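# Pull a stuck end-cap off a gripper into the tray

## Task

One gripper has a plastic end-cap jammed over its closed fingers. Remove the cap and leave it lying in the parts tray; it only counts if the cap stays in the tray on its own, with no robot part holding or propping it there.

## Robot and tools

ROBOT. Two Kinova Gen3 arms with seven joints each, named left_arm and right_arm, each ending in a Robotiq 2F-85 two-finger gripper. Base poses in the scene frame: left_arm at (+0.058, +0.367, 0) m with quat_wxyz (+0.998, 0, 0, -0.062); right_arm at (-0.056, -0.296, 0) m with quat_wxyz (+0.995, 0, 0, -0.095). The names are just labels, not image sides.

FRAME. One shared scene frame: origin on the table surface midway between the arms, +z up, +x out across the table, and left_arm sits on the +y side. Gripper frame: fingers extend along its +z, pads close along its y. The reported end_effector_position is the spot between the pads when shut; closed fingertips stick out about 19 mm past it, open ones about 6 mm. Closing also pushes the tips roughly 13 mm farther from the wrist, so keep clearance above surfaces. Printed hand positions can be a little off, worse when the arm is stretched out.

execute_actions. Argument actions is a list holding zero or one item. Empty list: nothing is sent, the current state comes back. Move: {"rows": [...], "steps": n} with 1 to 15 rows and steps from 1 to 15 (default 15); each step lasts 1/30 s, one row per step, and the final row is reused if rows run out. Wait: {"steps": n} alone, up to 300, counted from the previous result (your own reply time eats into it). Optional pictures (true/false) toggles camera images, which otherwise come with every result.

ROW LAYOUT. Every row is one flat list of 18 numbers covering both arms, even if only one moves: left_arm's 7 joint targets, its gripper position, its gripper speed, then the same 9 for right_arm. Joint numbers are absolute target angles in radians, in the order waist, shoulder, upper arm roll, elbow, forearm roll, wrist pitch, wrist roll, matching the Joint positions line. Stated ranges: waist, upper arm roll, forearm roll and wrist roll -69.115 to 69.115; shoulder -2.250 to 2.250; elbow -2.580 to 2.580; wrist pitch -2.100 to 2.100. A target more than 0.013 rad beyond a range end, and farther out than the joint's current angle, gets the whole call refused (nothing is sent). True ends may sit 0.013 rad either way; targets beyond them are clipped and the result says "joint sent to its limit" (possibly about an earlier, still running action). No such line does not prove there is more room.

GRIPPER NUMBERS. Position, an absolute setting in [-1, 1]: +1 fully open (85 mm), 0 about 41 mm, about -0.8 pads touching, -1 closes until blocked. Speed in [-1, 1] sets how fast the gap changes: about 20 mm/s at -1, 85 at 0, 150 at +1. Full-close force is chosen by the arm, roughly 190 to 235 N per pad. To grip firmly hold position at -1; for a gentler grip open, then command a gap just under the object width. Fingers stay put until the position number changes by 0.01 or more, but may re-close up to the commanded value if the object yields or slips. To leave a gripper unchanged, repeat its previous two numbers; a 0 is a real command.

MOTION LIMITS. Joints are speed- and acceleration-limited and move in sync. Each step, the target actually sent stays within 0.304 rad of the measured angle for the first four joints and 0.266 rad for the last three; if the targets would shift the gripper over 70 mm from where it is, all are scaled back. Big moves may not be finished when the result arrives. Between calls the arms keep heading for the last row sent until they settle or a step is HELD.

RESULT LINES. The state line, left_arm: ... | right_arm: ..., gives end_effector_position (m) and end_effector_quat_wxyz per arm. Joint positions and Joint velocities list each arm's joints (rad, rad/s). position_measured_pct is about 50 - 50 x the finger position: 0 fully open; stopping short of the command below 90 means something is held or blocking; about 90 or slightly more means pads met on nothing or something very thin. HELD marks steps where your row was not (fully) sent. "joint command not followed" means a clearance check altered or blocked joint targets; the rest of the row still ran. A torque fault (joint load reaching 47.5 N m for the first four joints, 29.9 for the last three, held weight included) halts that arm 10 s and drops the rest of the call. MOTOR HOT appears from 60 °C; at 75 °C an OVER-TEMPERATURE FAULT lets the arm sag. Any stop is costly.

zoom_image. camera is cam_head_left, cam_head_right or cam_high (each 896x504); region [x0, y0, x1, y1] in pixels from the top-left, at most 504 by 504. Gives a sharper look at that patch of the latest image.

read_manual. Only returns licence texts (section "licences"); moves nothing.

finished_scene. The cap must already rest in the tray unaided. Its result gives the next task.

CAUTIONS. Don't knock anything off the table, don't let the arms collide or press each other, avoid slams, hard pushes and drops. Outside forces may occasionally tug a held part or nudge loose items. A sensible approach is to grip the cap with the free gripper and pull it along the stuck fingers' +z axis, then set it down in the tray and open.

Each tool is called after "Emit:" as a command line: name --argument value for each argument, lists and objects as JSON in quotes; but a table of rows of numbers goes row by row, as --pt "numbers of a row", without its own name.

## Session

Emit:
execute_actions --actions '[]'

Scene clock: 0.00 s of 4700.00 s.
left_arm: end_effector_position=(+0.7301, +0.5110, +0.2762) position_measured_pct=90.1 end_effector_quat_wxyz=(+0.263, -0.154, +0.951, +0.047) | right_arm: end_effector_position=(+0.0435, -0.7639, +0.3220) position_measured_pct=90.1 end_effector_quat_wxyz=(+0.005, +0.398, +0.888, +0.228)
Joint positions: left_arm=[-0.312  0.575 -0.057  1.301 -0.04   0.729  1.688] | right_arm=[ 1.332  0.727 -0.152  0.839 -0.175  1.954  2.082]
Joint velocities: left_arm=[-0.001 -0.002 -0.     0.     0.001  0.     0.   ] | right_arm=[ 0.001  0.     0.002  0.     0.001 -0.    -0.   ]

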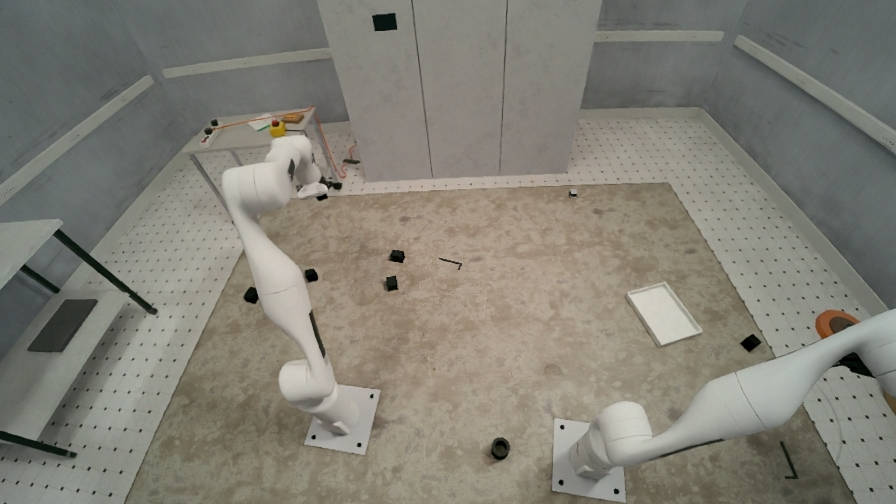

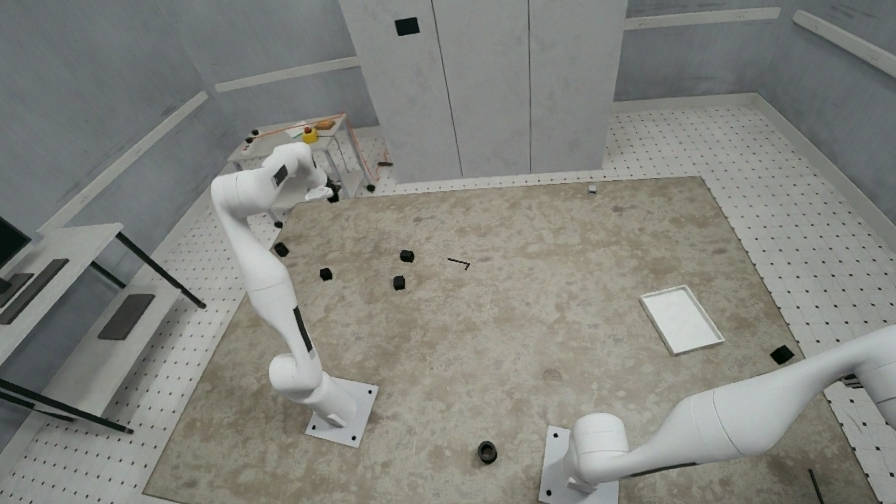

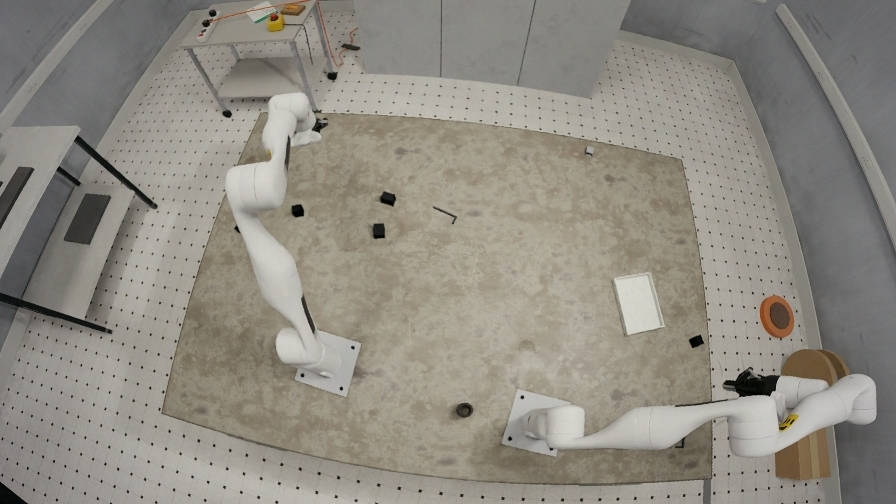

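Emit:
zoom_image --camera "cam_high" --region '[680, 320, 880, 460]'

Emit:
zoom_image --camera "cam_high" --region '[220, 70, 400, 190]'

Region (680, 320, 880, 460) of cam_high's 896x504 image, scaled by 2.520, with more detail than that image has; it fills the top 353 rows of this view, and the rest is white.

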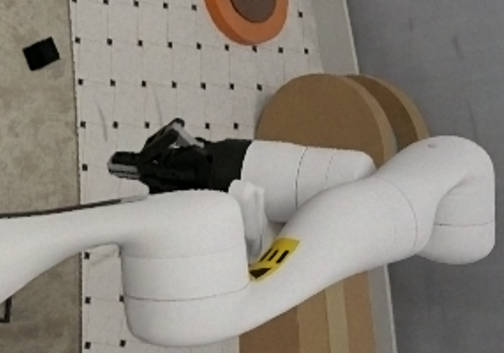

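Region (220, 70, 400, 190) of cam_high's 896x504 image, scaled by 2.800, with more detail than that image has.

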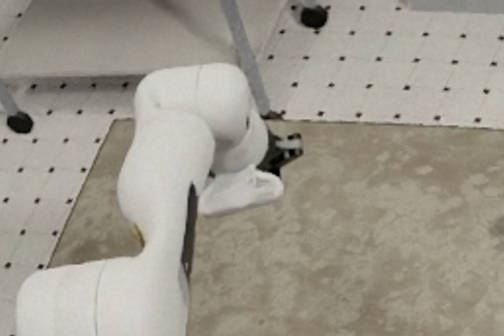

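Emit:
execute_actions --actions '[{"rows":[[-0.9,0.575,-0.057,1.301,-0.04,0.729,1.688,-1,0,0.4,0.727,-0.152,0.839,-0.175,1.954,2.082,-1,0]]}]'

Emit:
execute_actions --actions '[{"steps":30}]'

Scene clock: 5.77 s of 4700.00 s.
left_arm: end_effector_position=(+0.6741, +0.6720, +0.2763) position_measured_pct=91.7 end_effector_quat_wxyz=(+0.255, -0.271, +0.925, +0.079) | right_arm: end_effector_position=(+0.1810, -0.7117, +0.3218) position_measured_pct=91.7 end_effector_quat_wxyz=(-0.030, +0.257, +0.939, +0.226)
Joint positions: left_arm=[-0.561  0.575 -0.056  1.301 -0.04   0.729  1.688] | right_arm=[ 1.023  0.728 -0.151  0.839 -0.175  1.954  2.082]
Joint velocities: left_arm=[-0.573 -0.002 -0.002  0.     0.001 -0.    -0.   ] | right_arm=[-0.738  0.001 -0.002  0.001 -0.002 -0.     0.001]
Steps of this call (steps 1 to 90: nothing new was sent; then 2.27 s passed at rest; steps 91 to 105: all 15 steps of this action). Readings (joint positions | what the end effector reports):
91: left_arm=[-0.313 0.575 -0.057 1.301 -0.040 0.729 1.688] | right_arm=[1.331 0.727 -0.151 0.839 -0.175 1.954 2.082] | left_arm position_measured_pct=90.1 | right_arm position_measured_pct=90.1
92: left_arm=[-0.320 0.575 -0.055 1.301 -0.039 0.729 1.688] | right_arm=[1.324 0.727 -0.150 0.839 -0.174 1.954 2.082] | left_arm position_measured_pct=90.1 | right_arm position_measured_pct=90.1
94: left_arm=[-0.349 0.575 -0.052 1.301 -0.039 0.729 1.688] | right_arm=[1.295 0.727 -0.149 0.838 -0.174 1.954 2.082] | left_arm position_measured_pct=91.3 | right_arm position_measured_pct=91.3
98: left_arm=[-0.428 0.575 -0.056 1.301 -0.040 0.729 1.688] | right_arm=[1.195 0.728 -0.151 0.839 -0.175 1.954 2.082] | left_arm position_measured_pct=91.7 | right_arm position_measured_pct=91.7
105: the state above

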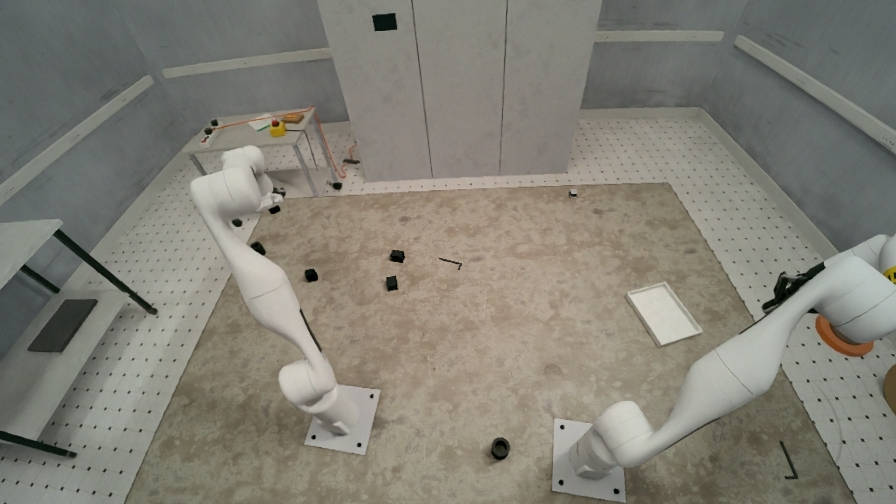

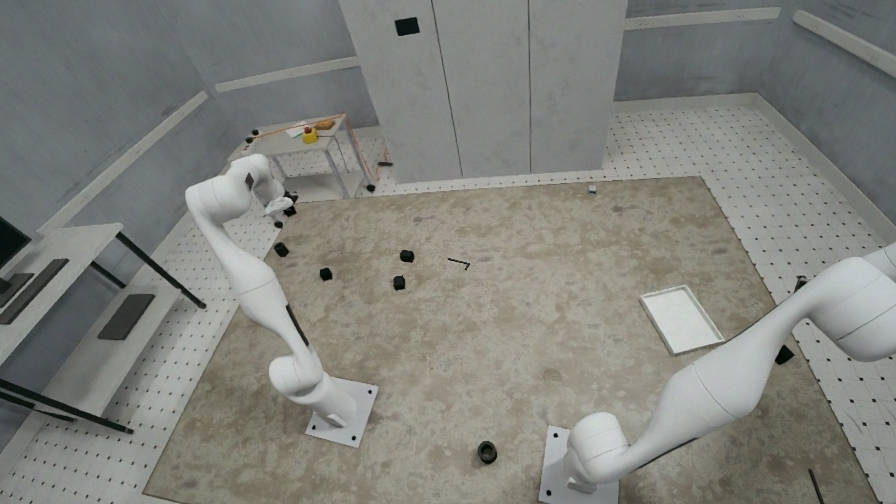

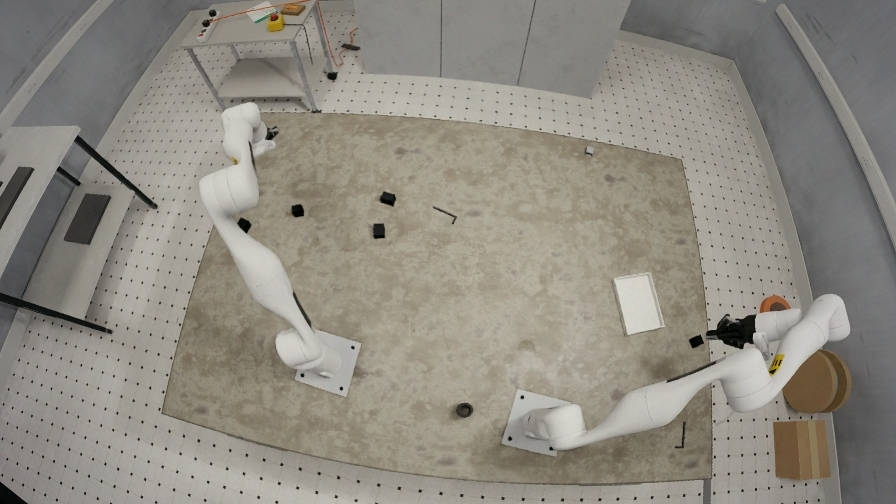

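Scene clock: 6.77 s of 4700.00 s.
left_arm: end_effector_position=(+0.5373, +0.8596, +0.2764) position_measured_pct=91.7 end_effector_quat_wxyz=(+0.238, -0.423, +0.866, +0.121) | right_arm: end_effector_position=(+0.3780, -0.4973, +0.3221) position_measured_pct=91.7 end_effector_quat_wxyz=(-0.097, -0.041, +0.973, +0.206)
Joint positions: left_arm=[-0.9    0.575 -0.057  1.301 -0.04   0.729  1.688] | right_arm=[ 0.405  0.727 -0.153  0.839 -0.175  1.954  2.082]
Joint velocities: left_arm=[-0.005  0.001  0.001 -0.    -0.001 -0.     0.   ] | right_arm=[-0.042 -0.001  0.014 -0.001  0.005  0.001 -0.001]
Steps of this call (steps 1 to 30: the robot went on to your last target). Readings (joint positions | what the end effector reports):
1: left_arm=[-0.580 0.575 -0.056 1.301 -0.040 0.729 1.688] | right_arm=[0.998 0.728 -0.151 0.839 -0.175 1.954 2.082] | left_arm position_measured_pct=91.7 | right_arm position_measured_pct=91.7
2: left_arm=[-0.599 0.575 -0.056 1.301 -0.040 0.729 1.688] | right_arm=[0.973 0.728 -0.151 0.839 -0.175 1.954 2.082] | left_arm position_measured_pct=91.7 | right_arm position_measured_pct=91.7
4: left_arm=[-0.638 0.575 -0.056 1.301 -0.040 0.729 1.688] | right_arm=[0.924 0.728 -0.152 0.839 -0.175 1.954 2.082] | left_arm position_measured_pct=91.7 | right_arm position_measured_pct=91.7
8: left_arm=[-0.714 0.575 -0.056 1.301 -0.040 0.729 1.688] | right_arm=[0.825 0.728 -0.152 0.839 -0.175 1.954 2.082] | left_arm position_measured_pct=91.7 | right_arm position_measured_pct=91.7
30: the state above

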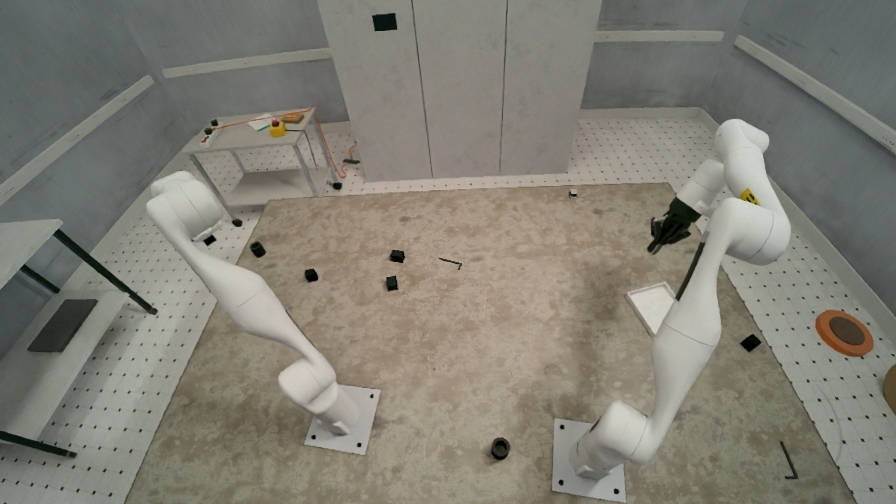

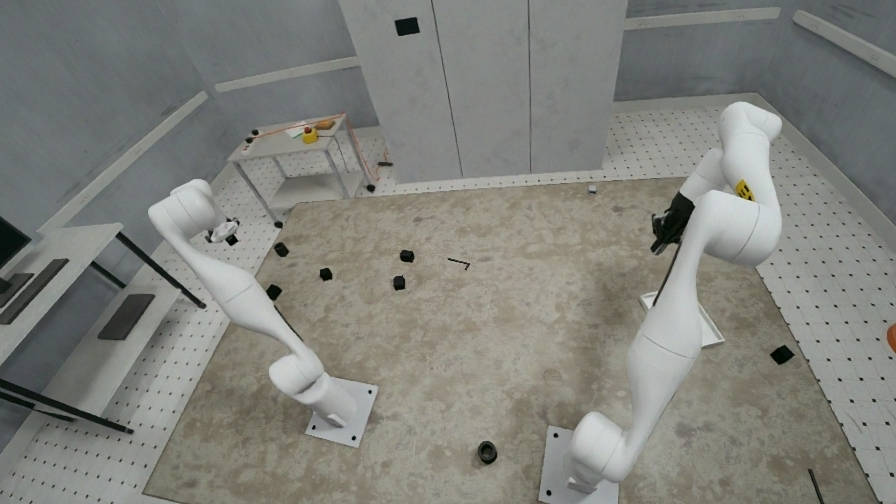

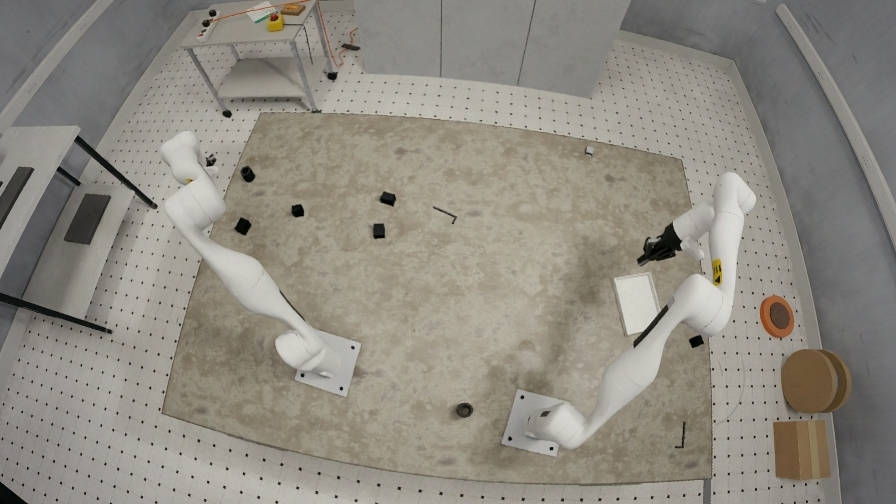

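Emit:
zoom_image --camera "cam_head_left" --region '[140, 160, 340, 300]'

Emit:
zoom_image --camera "cam_head_left" --region '[600, 170, 760, 280]'

Region (140, 160, 340, 300) of cam_head_left's 896x504 image, scaled by 2.520, with more detail than that image has; it fills the top 353 rows of this view, and the rest is white.

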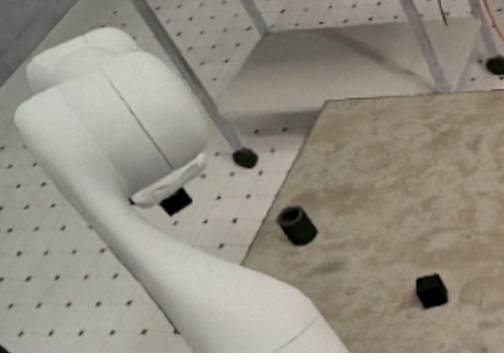

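Region (600, 170, 760, 280) of cam_head_left's 896x504 image, scaled by 3.150, with more detail than that image has; it fills the top 346 rows of this view, and the rest is white.

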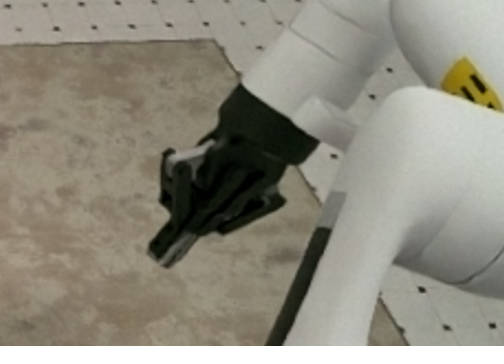

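Emit:
execute_actions --actions '[{"rows":[[-0.6,0.9,-0.057,0.58,-0.04,1.445,1.688,1,0,0.9,0.727,-0.152,0.839,-0.175,1.954,2.082,-1,0]]}]' --pictures false

Emit:
execute_actions --actions '[{"rows":[[-0.6,1.115,-0.057,0.58,-0.04,1.445,1.488,1,0,0.9,0.727,-0.152,0.839,-0.175,1.954,2.082,-1,0]]}]' --pictures false

Emit:
execute_actions --actions '[{"steps":20}]'

Scene clock: 17.77 s of 4700.00 s.
left_arm: end_effector_position=(+0.6494, +0.7673, +0.2154) position_measured_pct=86.1 end_effector_quat_wxyz=(+0.161, -0.340, +0.923, +0.080) | right_arm: end_effector_position=(+0.2978, -0.6182, +0.3219) position_measured_pct=91.7 end_effector_quat_wxyz=(-0.065, +0.107, +0.968, +0.219)
Joint positions: left_arm=[-0.696  0.797 -0.058  1.004 -0.04   0.988  1.688] | right_arm=[ 0.709  0.728 -0.152  0.839 -0.175  1.954  2.082]
Joint velocities: left_arm=[ 0.399  0.44   0.007 -0.987  0.004  0.866  0.001] | right_arm=[ 0.738  0.001  0.004  0.     0.    -0.    -0.   ]
Steps of this call (steps 1 to 15: the robot went on to your last target; steps 16 to 90: nothing new was sent; then 7.50 s passed at rest; steps 91 to 105: all 15 steps of this action). Readings (joint positions | what the end effector reports):
91: left_arm=[-0.899 0.576 -0.057 1.300 -0.040 0.730 1.688] | right_arm=[0.401 0.727 -0.152 0.839 -0.175 1.954 2.082] | left_arm position_measured_pct=91.7 | right_arm position_measured_pct=91.7
92: left_arm=[-0.892 0.583 -0.059 1.293 -0.041 0.734 1.688] | right_arm=[0.408 0.727 -0.153 0.839 -0.176 1.954 2.082] | left_arm position_measured_pct=91.3 | right_arm position_measured_pct=91.7
94: left_arm=[-0.864 0.612 -0.062 1.265 -0.041 0.758 1.688] | right_arm=[0.437 0.727 -0.154 0.839 -0.176 1.954 2.082] | left_arm position_measured_pct=88.1 | right_arm position_measured_pct=91.7
98: left_arm=[-0.798 0.684 -0.058 1.188 -0.040 0.826 1.688] | right_arm=[0.537 0.727 -0.152 0.839 -0.175 1.954 2.082] | left_arm position_measured_pct=85.3 | right_arm position_measured_pct=91.7
105: the state above

Scene clock: 18.27 s of 4700.00 s.
left_arm: end_effector_position=(+0.6667, +0.6967, +0.1245) position_measured_pct=86.1 end_effector_quat_wxyz=(-0.005, -0.208, +0.977, +0.045) | right_arm: end_effector_position=(+0.2310, -0.6787, +0.3221) position_measured_pct=91.7 end_effector_quat_wxyz=(-0.044, +0.198, +0.953, +0.223)
Joint positions: left_arm=[-0.602  1.103 -0.056  0.593 -0.04   1.429  1.493] | right_arm=[ 0.898  0.727 -0.152  0.839 -0.175  1.954  2.082]
Joint velocities: left_arm=[ 0.039  0.162  0.    -0.228 -0.     0.357 -0.134] | right_arm=[ 0.021  0.001 -0.002 -0.     0.     0.001 -0.   ]
Steps of this call (steps 1 to 15: all 15 steps of this action). Readings (joint positions | what the end effector reports):
1: left_arm=[-0.683 0.813 -0.057 0.971 -0.040 1.017 1.688] | right_arm=[0.734 0.728 -0.152 0.839 -0.175 1.954 2.082] | left_arm position_measured_pct=86.1 | right_arm position_measured_pct=91.7
2: left_arm=[-0.672 0.830 -0.057 0.939 -0.040 1.044 1.686] | right_arm=[0.759 0.728 -0.152 0.839 -0.175 1.954 2.082] | left_arm position_measured_pct=86.1 | right_arm position_measured_pct=91.7
4: left_arm=[-0.656 0.878 -0.056 0.880 -0.040 1.094 1.673] | right_arm=[0.807 0.728 -0.152 0.839 -0.175 1.954 2.082] | left_arm position_measured_pct=86.1 | right_arm position_measured_pct=91.7
8: left_arm=[-0.630 0.987 -0.057 0.750 -0.040 1.218 1.593] | right_arm=[0.877 0.727 -0.150 0.839 -0.174 1.954 2.082] | left_arm position_measured_pct=86.1 | right_arm position_measured_pct=91.7
15: the state above

Scene clock: 18.93 s of 4700.00 s.
left_arm: end_effector_position=(+0.6653, +0.6944, +0.1206) position_measured_pct=86.1 end_effector_quat_wxyz=(-0.012, -0.205, +0.978, +0.044) | right_arm: end_effector_position=(+0.2301, -0.6793, +0.3221) position_measured_pct=91.7 end_effector_quat_wxyz=(-0.044, +0.199, +0.953, +0.223)
Joint positions: left_arm=[-0.6    1.115 -0.057  0.58  -0.04   1.445  1.488] | right_arm=[ 0.9    0.727 -0.152  0.839 -0.175  1.954  2.082]
Joint velocities: left_arm=[-0.001  0.    -0.     0.    -0.     0.     0.   ] | right_arm=[ 0.001 -0.001  0.    -0.001 -0.001 -0.     0.002]
Steps of this call (steps 1 to 20: the robot went on to your last target). Readings (joint positions | what the end effector reports):
1: left_arm=[-0.601 1.107 -0.056 0.588 -0.040 1.437 1.490] | right_arm=[0.898 0.727 -0.152 0.839 -0.175 1.954 2.082] | left_arm position_measured_pct=86.1 | right_arm position_measured_pct=91.7
2: left_arm=[-0.601 1.109 -0.057 0.585 -0.040 1.441 1.489] | right_arm=[0.899 0.727 -0.152 0.839 -0.175 1.954 2.082] | left_arm position_measured_pct=86.1 | right_arm position_measured_pct=91.7
4: left_arm=[-0.601 1.111 -0.057 0.582 -0.040 1.444 1.488] | right_arm=[0.899 0.727 -0.152 0.839 -0.175 1.954 2.082] | left_arm position_measured_pct=86.1 | right_arm position_measured_pct=91.7
8: left_arm=[-0.600 1.114 -0.057 0.580 -0.040 1.445 1.488] | right_arm=[0.900 0.727 -0.152 0.839 -0.175 1.954 2.082] | left_arm position_measured_pct=86.1 | right_arm position_measured_pct=91.7
20: the state above

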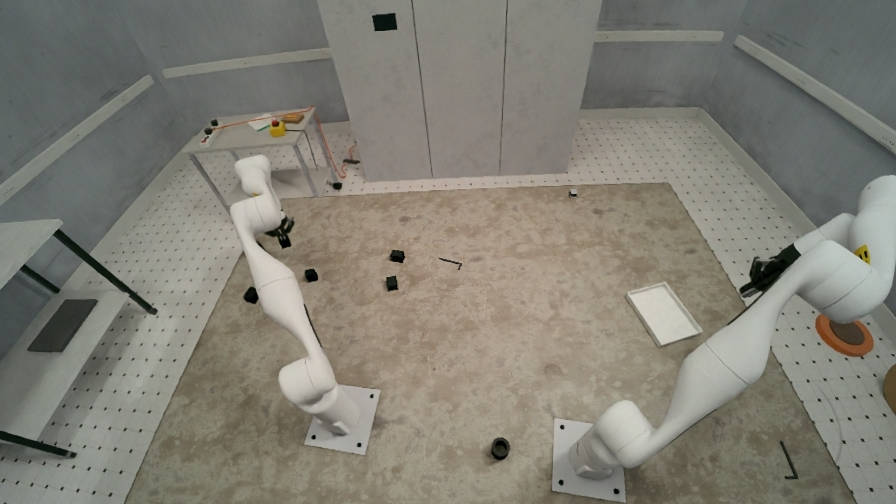

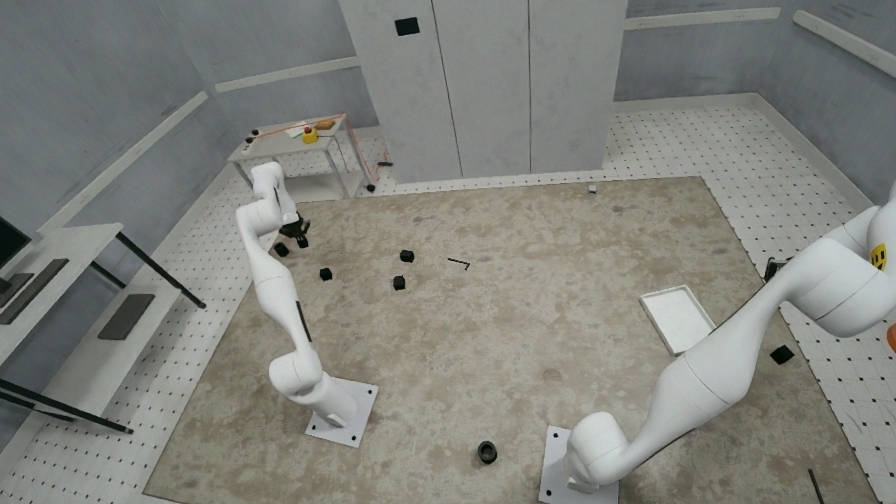

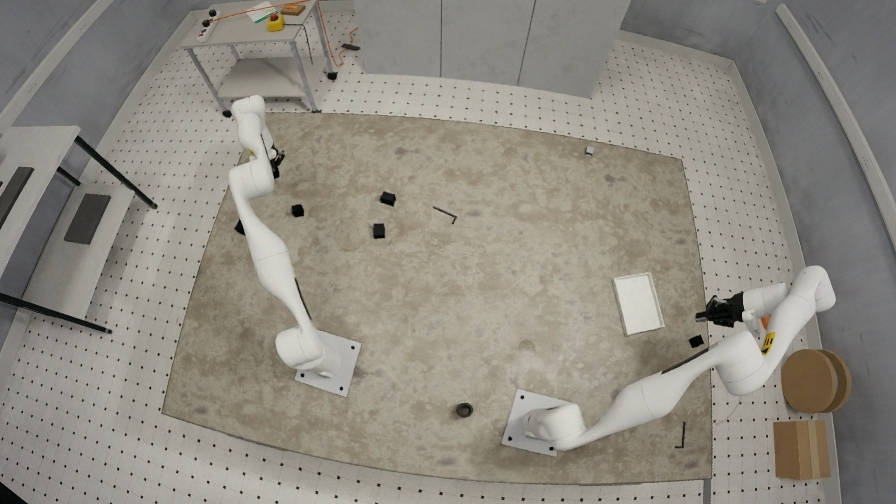

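Emit:
zoom_image --camera "cam_head_right" --region '[230, 180, 370, 280]'

Region (230, 180, 370, 280) of cam_head_right's 896x504 image, scaled by 3.600, with more detail than that image has; it fills the top 360 rows of this view, and the rest is white.

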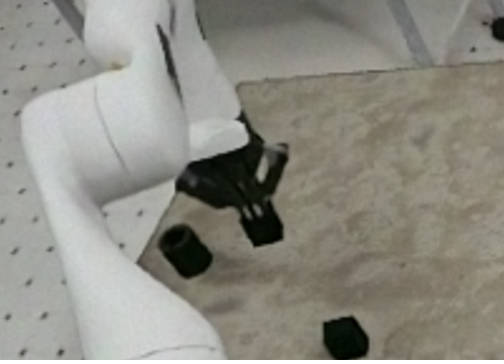

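Emit:
execute_actions --actions '[{"rows":[[0.476,0.476,-0.057,1.586,-0.04,1.08,1.488,-1,0,-0.76,0.9,0,2.465,0,-1.8,2.082,1,0]]}]' --pictures false

Emit:
execute_actions --actions '[{"steps":100}]' --pictures false

Emit:
execute_actions --actions '[{"rows":[[0.476,0.476,-0.057,1.586,-0.04,1.08,1.488,-1,0,-0.76,1.057,0,2.465,0,-1.95,2.082,1,0]],"steps":15}]' --pictures false

Emit:
execute_actions --actions '[{"steps":10}]'

Scene clock: 32.50 s of 4700.00 s.
left_arm: end_effector_position=(+0.7293, +0.5543, +0.2070) position_measured_pct=91.7 end_effector_quat_wxyz=(+0.086, -0.094, +0.990, +0.059) | right_arm: end_effector_position=(+0.2636, -0.6128, +0.1822) position_measured_pct=54.4 end_effector_quat_wxyz=(-0.176, +0.127, +0.957, +0.195)
Joint positions: left_arm=[-0.374  0.888 -0.058  0.805 -0.04   1.258  1.488] | right_arm=[ 0.624  0.838 -0.054  1.109 -0.062  1.717  2.082]
Joint velocities: left_arm=[ 0.518 -0.516  0.002  0.513  0.001 -0.339  0.   ] | right_arm=[-0.686  0.166  0.145  0.683  0.167 -0.602  0.   ]
Steps of this call (steps 1 to 15: the robot went on to your last target; steps 16 to 90: nothing new was sent; then 10.07 s passed at rest; steps 91 to 105: all 15 steps of this action). Readings (joint positions | what the end effector reports):
91: left_arm=[-0.599 1.114 -0.057 0.581 -0.040 1.444 1.488] | right_arm=[0.899 0.728 -0.151 0.840 -0.174 1.953 2.082] | left_arm position_measured_pct=86.1 | right_arm position_measured_pct=91.7
92: left_arm=[-0.593 1.108 -0.059 0.588 -0.041 1.439 1.488] | right_arm=[0.892 0.730 -0.148 0.845 -0.171 1.949 2.082] | left_arm position_measured_pct=86.9 | right_arm position_measured_pct=91.3
94: left_arm=[-0.565 1.079 -0.060 0.616 -0.042 1.416 1.488] | right_arm=[0.862 0.745 -0.134 0.871 -0.156 1.927 2.082] | left_arm position_measured_pct=90.5 | right_arm position_measured_pct=86.9
98: left_arm=[-0.494 1.008 -0.058 0.685 -0.040 1.354 1.488] | right_arm=[0.778 0.787 -0.098 0.955 -0.114 1.852 2.082] | left_arm position_measured_pct=91.7 | right_arm position_measured_pct=75.4
105: the state above

Scene clock: 35.83 s of 4700.00 s.
left_arm: end_effector_position=(+0.4519, +0.1116, +0.1997) position_measured_pct=91.7 end_effector_quat_wxyz=(+0.007, +0.320, +0.947, +0.030) | right_arm: end_effector_position=(+0.0842, -0.2905, +0.0234) position_measured_pct=0.0 end_effector_quat_wxyz=(-0.361, -0.350, +0.863, +0.036)
Joint positions: left_arm=[ 0.476  0.476 -0.057  1.586 -0.04   1.08   1.488] | right_arm=[-0.461  0.842  0.014  2.194  0.012  0.848  2.073]
Joint velocities: left_arm=[ 0.001  0.002 -0.     0.    -0.     0.    -0.   ] | right_arm=[ 0.     0.    -0.001 -0.    -0.001  0.     0.001]
Steps of this call (steps 1 to 45: the robot went on to your last target; steps 46 to 100: nothing new was sent). Readings (joint positions | what the end effector reports):
1: left_arm=[-0.357 0.871 -0.058 0.822 -0.040 1.247 1.488] | right_arm=[0.601 0.843 -0.049 1.132 -0.057 1.697 2.082] | left_arm position_measured_pct=91.7 | right_arm position_measured_pct=51.6
2: left_arm=[-0.339 0.854 -0.058 0.839 -0.040 1.237 1.488] | right_arm=[0.578 0.848 -0.045 1.155 -0.052 1.676 2.082] | left_arm position_measured_pct=91.7 | right_arm position_measured_pct=48.4
4: left_arm=[-0.305 0.819 -0.057 0.874 -0.040 1.218 1.488] | right_arm=[0.531 0.857 -0.037 1.202 -0.043 1.635 2.082] | left_arm position_measured_pct=91.7 | right_arm position_measured_pct=42.5
8: left_arm=[-0.235 0.750 -0.057 0.943 -0.040 1.187 1.488] | right_arm=[0.436 0.870 -0.026 1.297 -0.030 1.552 2.082] | left_arm position_measured_pct=91.7 | right_arm position_measured_pct=30.6
43: left_arm=[0.439 0.484 -0.055 1.557 -0.039 1.083 1.488] | right_arm=[-0.469 0.843 0.012 2.203 0.012 0.845 2.073] | left_arm position_measured_pct=91.7 | right_arm position_measured_pct=0.0 HELD
44: left_arm=[0.451 0.482 -0.055 1.568 -0.039 1.082 1.488] | right_arm=[-0.467 0.843 0.012 2.200 0.012 0.846 2.073] | left_arm position_measured_pct=91.7 | right_arm position_measured_pct=0.0 HELD
45: left_arm=[0.459 0.480 -0.055 1.575 -0.039 1.081 1.488] | right_arm=[-0.465 0.843 0.013 2.198 0.012 0.847 2.073] | left_arm position_measured_pct=91.7 | right_arm position_measured_pct=0.0 HELD
100: the state above
A step was HELD (marked above), so your last target was given up. An arm can still carry out its HELD step.
joint command not followed: on one or more control steps a check withheld the commanded joint targets of the right arm, and it was not sent them on those steps.
cause: the commanded joint targets would bring two parts of the arm too close to each other (its gripper and another part of the arm, with joints 1 (waist) to 7 (wrist roll) between them); next, command targets that bring no two parts of the arm closer together.

Scene clock: 36.33 s of 4700.00 s.
left_arm: end_effector_position=(+0.4519, +0.1116, +0.1997) position_measured_pct=91.7 end_effector_quat_wxyz=(+0.007, +0.320, +0.947, +0.030) | right_arm: end_effector_position=(+0.0842, -0.2905, +0.0234) position_measured_pct=0.0 end_effector_quat_wxyz=(-0.361, -0.350, +0.863, +0.036)
Joint positions: left_arm=[ 0.476  0.476 -0.057  1.586 -0.04   1.08   1.488] | right_arm=[-0.461  0.842  0.014  2.194  0.012  0.848  2.073]
Joint velocities: left_arm=[ 0.001  0.001  0.    -0.    -0.001  0.     0.   ] | right_arm=[-0.     0.    -0.002  0.001 -0.001 -0.     0.001]
A step of this action was HELD (marked below), so the robot has no last target. An arm can still carry out its HELD step.
Steps of this call (steps 1 to 15: all 15 steps of this action). Readings (joint positions | what the end effector reports):
1: left_arm=[0.476 0.476 -0.057 1.586 -0.040 1.080 1.488] | right_arm=[-0.461 0.842 0.014 2.194 0.012 0.848 2.073] | left_arm position_measured_pct=91.7 | right_arm position_measured_pct=0.0 HELD
2: left_arm=[0.476 0.476 -0.057 1.586 -0.040 1.080 1.488] | right_arm=[-0.461 0.842 0.014 2.194 0.012 0.848 2.073] | left_arm position_measured_pct=91.7 | right_arm position_measured_pct=0.0 HELD
3: left_arm=[0.476 0.476 -0.057 1.586 -0.040 1.080 1.488] | right_arm=[-0.461 0.842 0.014 2.194 0.012 0.848 2.073] | left_arm position_measured_pct=91.7 | right_arm position_measured_pct=0.0 HELD
4: left_arm=[0.476 0.476 -0.057 1.586 -0.040 1.080 1.488] | right_arm=[-0.461 0.842 0.014 2.194 0.012 0.848 2.073] | left_arm position_measured_pct=91.7 | right_arm position_measured_pct=0.0 HELD
5: left_arm=[0.476 0.476 -0.057 1.586 -0.040 1.080 1.488] | right_arm=[-0.461 0.842 0.014 2.194 0.012 0.848 2.073] | left_arm position_measured_pct=91.7 | right_arm position_measured_pct=0.0 HELD
6: left_arm=[0.476 0.476 -0.057 1.586 -0.040 1.080 1.488] | right_arm=[-0.461 0.842 0.014 2.194 0.012 0.848 2.073] | left_arm position_measured_pct=91.7 | right_arm position_measured_pct=0.0 HELD
7: left_arm=[0.476 0.476 -0.057 1.586 -0.040 1.080 1.488] | right_arm=[-0.461 0.842 0.014 2.194 0.012 0.848 2.073] | left_arm position_measured_pct=91.7 | right_arm position_measured_pct=0.0 HELD
8: left_arm=[0.476 0.476 -0.057 1.586 -0.040 1.080 1.488] | right_arm=[-0.461 0.842 0.014 2.194 0.012 0.848 2.073] | left_arm position_measured_pct=91.7 | right_arm position_measured_pct=0.0 HELD
9: left_arm=[0.476 0.476 -0.057 1.586 -0.040 1.080 1.488] | right_arm=[-0.461 0.842 0.014 2.194 0.012 0.848 2.073] | left_arm position_measured_pct=91.7 | right_arm position_measured_pct=0.0 HELD
10: left_arm=[0.476 0.476 -0.057 1.586 -0.040 1.080 1.488] | right_arm=[-0.461 0.842 0.014 2.194 0.012 0.848 2.073] | left_arm position_measured_pct=91.7 | right_arm position_measured_pct=0.0 HELD
11: left_arm=[0.476 0.476 -0.057 1.586 -0.040 1.080 1.488] | right_arm=[-0.461 0.842 0.014 2.194 0.012 0.848 2.073] | left_arm position_measured_pct=91.7 | right_arm position_measured_pct=0.0 HELD
12: left_arm=[0.476 0.476 -0.057 1.586 -0.040 1.080 1.488] | right_arm=[-0.461 0.842 0.014 2.194 0.012 0.848 2.073] | left_arm position_measured_pct=91.7 | right_arm position_measured_pct=0.0 HELD
13: left_arm=[0.476 0.476 -0.057 1.586 -0.040 1.080 1.488] | right_arm=[-0.461 0.842 0.014 2.194 0.012 0.848 2.073] | left_arm position_measured_pct=91.7 | right_arm position_measured_pct=0.0 HELD
14: left_arm=[0.476 0.476 -0.057 1.586 -0.040 1.080 1.488] | right_arm=[-0.461 0.842 0.014 2.194 0.012 0.848 2.073] | left_arm position_measured_pct=91.7 | right_arm position_measured_pct=0.0 HELD
15: the state above HELD
joint command not followed: on one or more control steps a check withheld the commanded joint targets of the right arm, and it was not sent them on those steps. On the call's last step the targets were still withheld.
cause: the commanded joint targets would bring two parts of the arm too close to each other (its gripper and another part of the arm, with joints 1 (waist) to 7 (wrist roll) between them); next, command targets that bring no two parts of the arm closer together.

Scene clock: 36.67 s of 4700.00 s.
left_arm: end_effector_position=(+0.4519, +0.1116, +0.1997) position_measured_pct=91.7 end_effector_quat_wxyz=(+0.007, +0.320, +0.947, +0.030) | right_arm: end_effector_position=(+0.0842, -0.2905, +0.0234) position_measured_pct=0.0 end_effector_quat_wxyz=(-0.361, -0.350, +0.863, +0.036)
Joint positions: left_arm=[ 0.476  0.476 -0.057  1.586 -0.04   1.08   1.488] | right_arm=[-0.461  0.842  0.014  2.194  0.012  0.848  2.073]
Joint velocities: left_arm=[ 0.002  0.001  0.    -0.     0.001  0.    -0.001] | right_arm=[-0.    -0.    -0.002  0.     0.     0.    -0.001]
Steps of this call (steps 1 to 10: nothing new was sent). Readings (joint positions | what the end effector reports):
1: left_arm=[0.476 0.476 -0.057 1.586 -0.040 1.080 1.488] | right_arm=[-0.461 0.842 0.014 2.194 0.012 0.848 2.073] | left_arm position_measured_pct=91.7 | right_arm position_measured_pct=0.0
2: left_arm=[0.476 0.476 -0.057 1.586 -0.040 1.080 1.488] | right_arm=[-0.461 0.842 0.014 2.194 0.012 0.848 2.073] | left_arm position_measured_pct=91.7 | right_arm position_measured_pct=0.0
4: left_arm=[0.476 0.476 -0.057 1.586 -0.040 1.080 1.488] | right_arm=[-0.461 0.842 0.014 2.194 0.012 0.848 2.073] | left_arm position_measured_pct=91.7 | right_arm position_measured_pct=0.0
8: left_arm=[0.476 0.476 -0.057 1.586 -0.040 1.080 1.488] | right_arm=[-0.461 0.842 0.014 2.194 0.012 0.848 2.073] | left_arm position_measured_pct=91.7 | right_arm position_measured_pct=0.0
10: the state above

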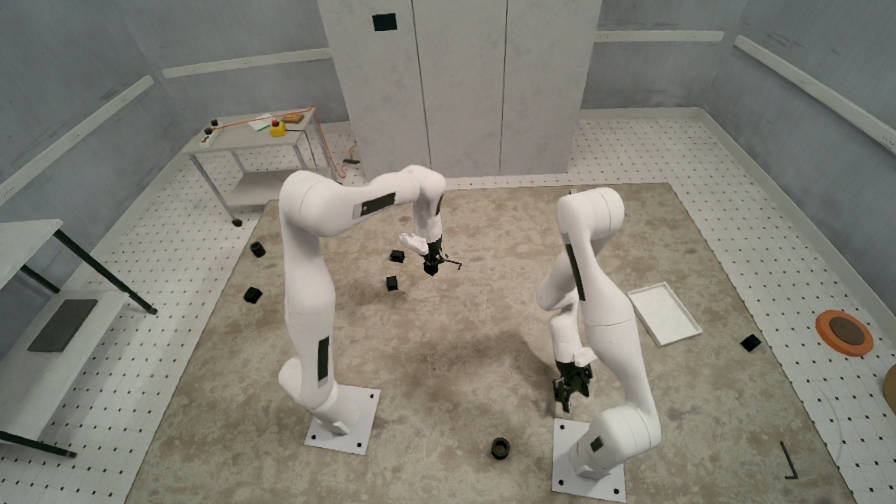

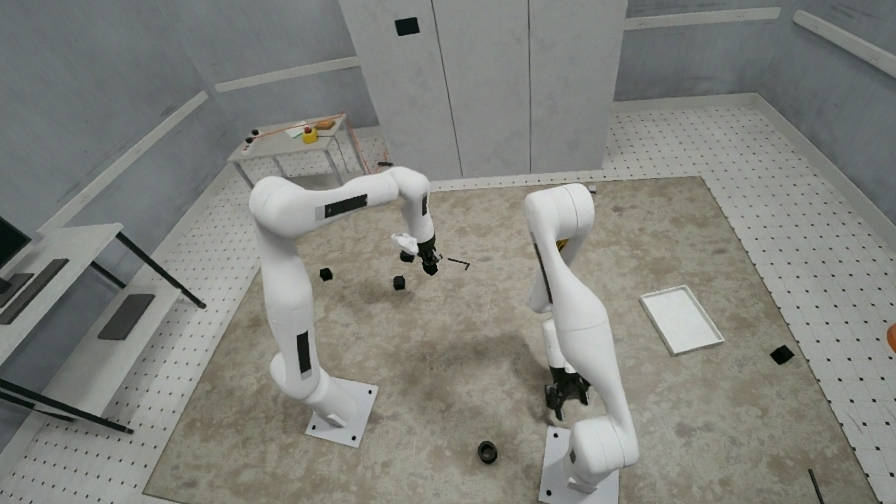

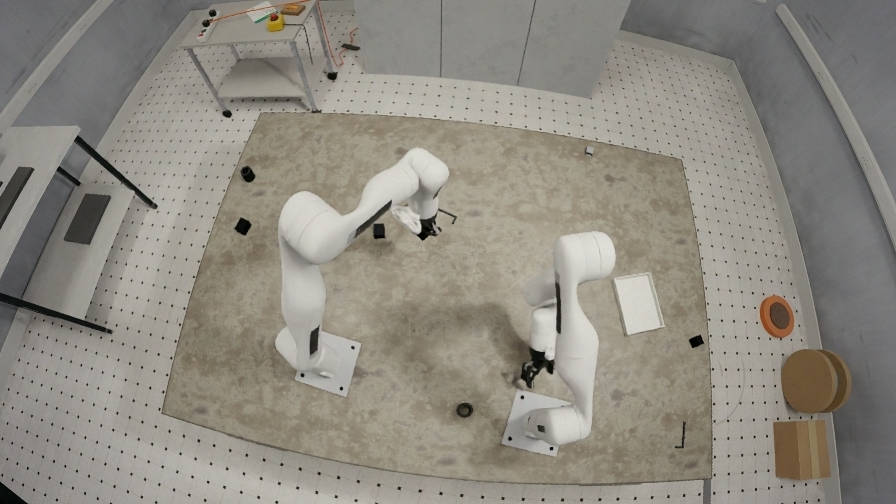

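Emit:
execute_actions --actions '[{"rows":[[0.476,0.476,-0.057,1.586,-0.04,1.08,1.488,-1,0,-0.461,0.5,0,2.0,0,-1.64,1.57,1,0]]}]' --pictures false

Emit:
execute_actions --actions '[{"steps":60}]' --pictures false

Emit:
execute_actions --actions '[{"rows":[[0.476,0.476,-0.057,1.586,-0.04,1.08,1.488,-1,0,-0.76,1.03,0,2.35,0,-1.81,1.57,1,0]],"steps":15}]' --pictures false

Emit:
execute_actions --actions '[{"steps":25}]'

Scene clock: 41.07 s of 4700.00 s.
left_arm: end_effector_position=(+0.4519, +0.1116, +0.1997) position_measured_pct=91.7 end_effector_quat_wxyz=(+0.007, +0.320, +0.947, +0.030) | right_arm: end_effector_position=(+0.1525, -0.2702, +0.0183) position_measured_pct=0.0 end_effector_quat_wxyz=(-0.260, -0.328, +0.908, +0.015)
Joint positions: left_arm=[ 0.476  0.476 -0.057  1.586 -0.04   1.08   1.488] | right_arm=[-0.46   0.752  0.011  2.144  0.009  0.772  1.994]
Joint velocities: left_arm=[ 0.    -0.001  0.    -0.    -0.    -0.    -0.001] | right_arm=[-0.001 -0.228 -0.013 -0.144 -0.01  -0.24  -0.224]
Steps of this call (steps 1 to 90: nothing new was sent; then 0.90 s passed at rest; steps 91 to 105: all 15 steps of this action). Readings (joint positions | what the end effector reports):
91: left_arm=[0.476 0.476 -0.057 1.586 -0.040 1.080 1.488] | right_arm=[-0.461 0.841 0.014 2.194 0.012 0.848 2.073] | left_arm position_measured_pct=91.7 | right_arm position_measured_pct=0.0
92: left_arm=[0.476 0.476 -0.057 1.586 -0.040 1.080 1.488] | right_arm=[-0.460 0.838 0.014 2.193 0.013 0.846 2.071] | left_arm position_measured_pct=91.7 | right_arm position_measured_pct=0.0
94: left_arm=[0.476 0.476 -0.057 1.586 -0.040 1.080 1.488] | right_arm=[-0.460 0.828 0.014 2.188 0.012 0.840 2.063] | left_arm position_measured_pct=91.7 | right_arm position_measured_pct=0.0
98: left_arm=[0.476 0.476 -0.057 1.586 -0.040 1.080 1.488] | right_arm=[-0.460 0.802 0.014 2.175 0.011 0.821 2.040] | left_arm position_measured_pct=91.7 | right_arm position_measured_pct=0.0
105: the state above

Scene clock: 43.07 s of 4700.00 s.
left_arm: end_effector_position=(+0.4519, +0.1116, +0.1997) position_measured_pct=91.7 end_effector_quat_wxyz=(+0.007, +0.320, +0.947, +0.030) | right_arm: end_effector_position=(+0.4554, -0.1805, +0.1118) position_measured_pct=0.0 end_effector_quat_wxyz=(+0.219, -0.150, +0.964, +0.025)
Joint positions: left_arm=[ 0.476  0.476 -0.057  1.586 -0.04   1.08   1.488] | right_arm=[-0.461  0.519  0.001  2.011  0.001  0.167  1.609]
Joint velocities: left_arm=[ 0.     0.     0.     0.     0.002 -0.    -0.001] | right_arm=[ 0.    -0.026 -0.002 -0.014 -0.002 -0.305 -0.051]
Steps of this call (steps 1 to 60: the robot went on to your last target). Readings (joint positions | what the end effector reports):
1: left_arm=[0.476 0.476 -0.057 1.586 -0.040 1.080 1.488] | right_arm=[-0.460 0.744 0.011 2.139 0.009 0.764 1.987] | left_arm position_measured_pct=91.7 | right_arm position_measured_pct=0.0
2: left_arm=[0.476 0.476 -0.057 1.586 -0.040 1.080 1.488] | right_arm=[-0.460 0.736 0.010 2.134 0.009 0.756 1.978] | left_arm position_measured_pct=91.7 | right_arm position_measured_pct=0.0
4: left_arm=[0.476 0.476 -0.057 1.586 -0.040 1.080 1.488] | right_arm=[-0.460 0.719 0.009 2.124 0.008 0.738 1.960] | left_arm position_measured_pct=91.7 | right_arm position_measured_pct=0.0
8: left_arm=[0.476 0.476 -0.057 1.586 -0.040 1.080 1.488] | right_arm=[-0.461 0.685 0.008 2.105 0.007 0.698 1.920] | left_arm position_measured_pct=91.7 | right_arm position_measured_pct=0.0
60: the state above

Scene clock: 43.57 s of 4700.00 s.
left_arm: end_effector_position=(+0.4519, +0.1116, +0.1997) position_measured_pct=91.7 end_effector_quat_wxyz=(+0.007, +0.320, +0.947, +0.030) | right_arm: end_effector_position=(+0.3870, -0.1456, +0.0322) position_measured_pct=0.0 end_effector_quat_wxyz=(+0.162, -0.198, +0.966, +0.029)
Joint positions: left_arm=[ 0.476  0.476 -0.057  1.586 -0.04   1.08   1.488] | right_arm=[-0.572  0.648  0.001  2.13   0.     0.032  1.592]
Joint velocities: left_arm=[-0.001 -0.002 -0.    -0.    -0.001  0.    -0.   ] | right_arm=[-0.234  0.341 -0.003  0.276 -0.    -0.298 -0.028]
Steps of this call (steps 1 to 15: all 15 steps of this action). Readings (joint positions | what the end effector reports):
1: left_arm=[0.476 0.476 -0.057 1.586 -0.040 1.080 1.488] | right_arm=[-0.461 0.519 0.001 2.011 0.001 0.157 1.608] | left_arm position_measured_pct=91.7 | right_arm position_measured_pct=0.0
2: left_arm=[0.476 0.476 -0.057 1.586 -0.040 1.080 1.488] | right_arm=[-0.466 0.522 0.002 2.013 0.001 0.147 1.606] | left_arm position_measured_pct=91.7 | right_arm position_measured_pct=0.0
4: left_arm=[0.476 0.476 -0.057 1.586 -0.040 1.080 1.488] | right_arm=[-0.479 0.535 0.002 2.025 0.001 0.132 1.604] | left_arm position_measured_pct=91.7 | right_arm position_measured_pct=0.0
8: left_arm=[0.476 0.476 -0.057 1.586 -0.040 1.080 1.488] | right_arm=[-0.512 0.571 0.001 2.061 0.001 0.100 1.600] | left_arm position_measured_pct=91.7 | right_arm position_measured_pct=0.0
15: the state above

Scene clock: 53.93 s of 4700.00 s.
left_arm: end_effector_position=(+0.4519, +0.1116, +0.1997) position_measured_pct=91.7 end_effector_quat_wxyz=(+0.007, +0.320, +0.947, +0.030) | right_arm: end_effector_position=(+0.3660, -0.1344, +0.0093) position_measured_pct=0.0 end_effector_quat_wxyz=(+0.162, -0.214, +0.963, +0.031)
Joint positions: left_arm=[ 0.476  0.476 -0.057  1.586 -0.04   1.08   1.488] | right_arm=[-0.624  0.696  0.011  2.189 -0.002 -0.075  1.583]
Joint velocities: left_arm=[ 0.    -0.001 -0.     0.     0.     0.     0.   ] | right_arm=[-0.     0.    -0.002 -0.001  0.    -0.    -0.001]
TORQUE FAULT: the external load on joint 2 (shoulder) of the right arm reached its load limit, and that arm stopped for 10 seconds. A torque fault stops only its own arm. That arm's remaining commands of this call were not run. That arm holds where it stopped, with its grip as last carried out, and accepts commands again: back off and push less far. That arm stops again, at the same cost, whenever a joint's load reaches its limit.
The stop of the right arm began at step 11 of this call (marked STOPPED below). From that step on that arm followed nothing that you had sent. Nothing is kept back now, and the robot has no last target.
Steps of this call (steps 1 to 25: the robot went on to your last target; steps 26 to 311: the stop continued). Readings (joint positions | what the end effector reports):
1: left_arm=[0.476 0.476 -0.057 1.586 -0.040 1.080 1.488] | right_arm=[-0.579 0.659 0.001 2.140 0.000 0.022 1.592] | left_arm position_measured_pct=91.7 | right_arm position_measured_pct=0.0
2: left_arm=[0.476 0.476 -0.057 1.586 -0.040 1.080 1.488] | right_arm=[-0.587 0.671 0.001 2.148 0.000 0.012 1.591] | left_arm position_measured_pct=91.7 | right_arm position_measured_pct=0.0
4: left_arm=[0.476 0.476 -0.057 1.586 -0.040 1.080 1.488] | right_arm=[-0.601 0.694 0.000 2.165 0.000 -0.008 1.589] | left_arm position_measured_pct=91.7 | right_arm position_measured_pct=0.0
8: left_arm=[0.476 0.476 -0.057 1.586 -0.040 1.080 1.488] | right_arm=[-0.618 0.699 0.008 2.184 -0.001 -0.054 1.585] | left_arm position_measured_pct=91.7 | right_arm position_measured_pct=0.0
11: left_arm=[0.476 0.476 -0.057 1.586 -0.040 1.080 1.488] | right_arm=[-0.624 0.695 0.011 2.191 -0.002 -0.077 1.583] | left_arm position_measured_pct=91.7 | right_arm position_measured_pct=0.0 STOPPED (the right arm)
311: the state above

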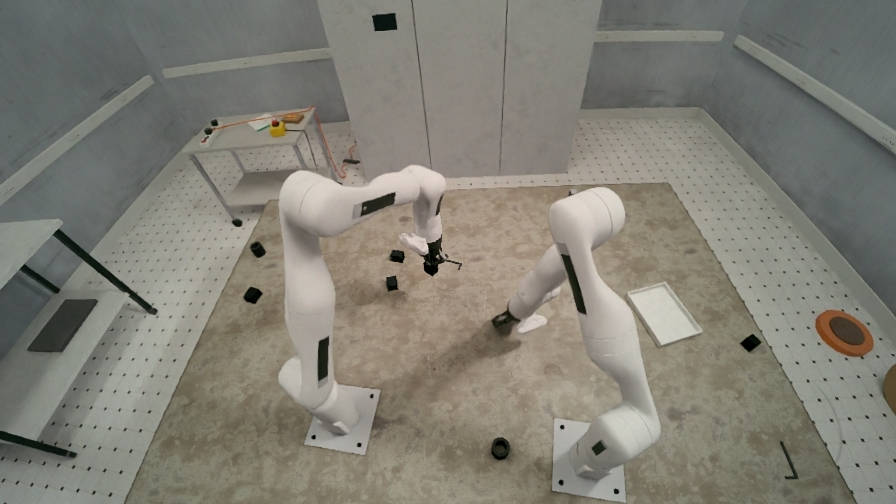

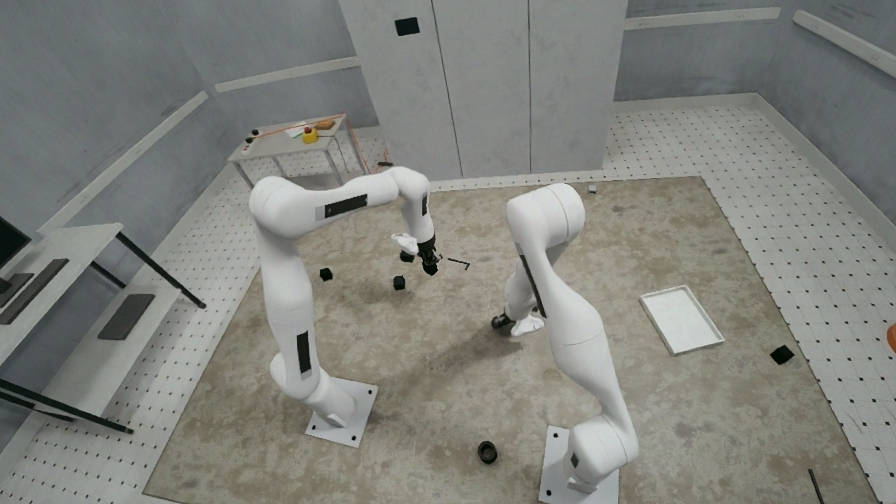

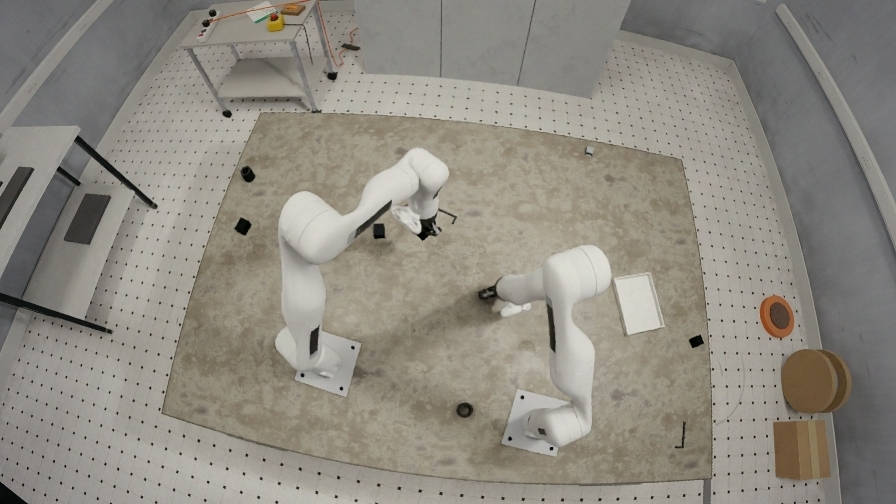

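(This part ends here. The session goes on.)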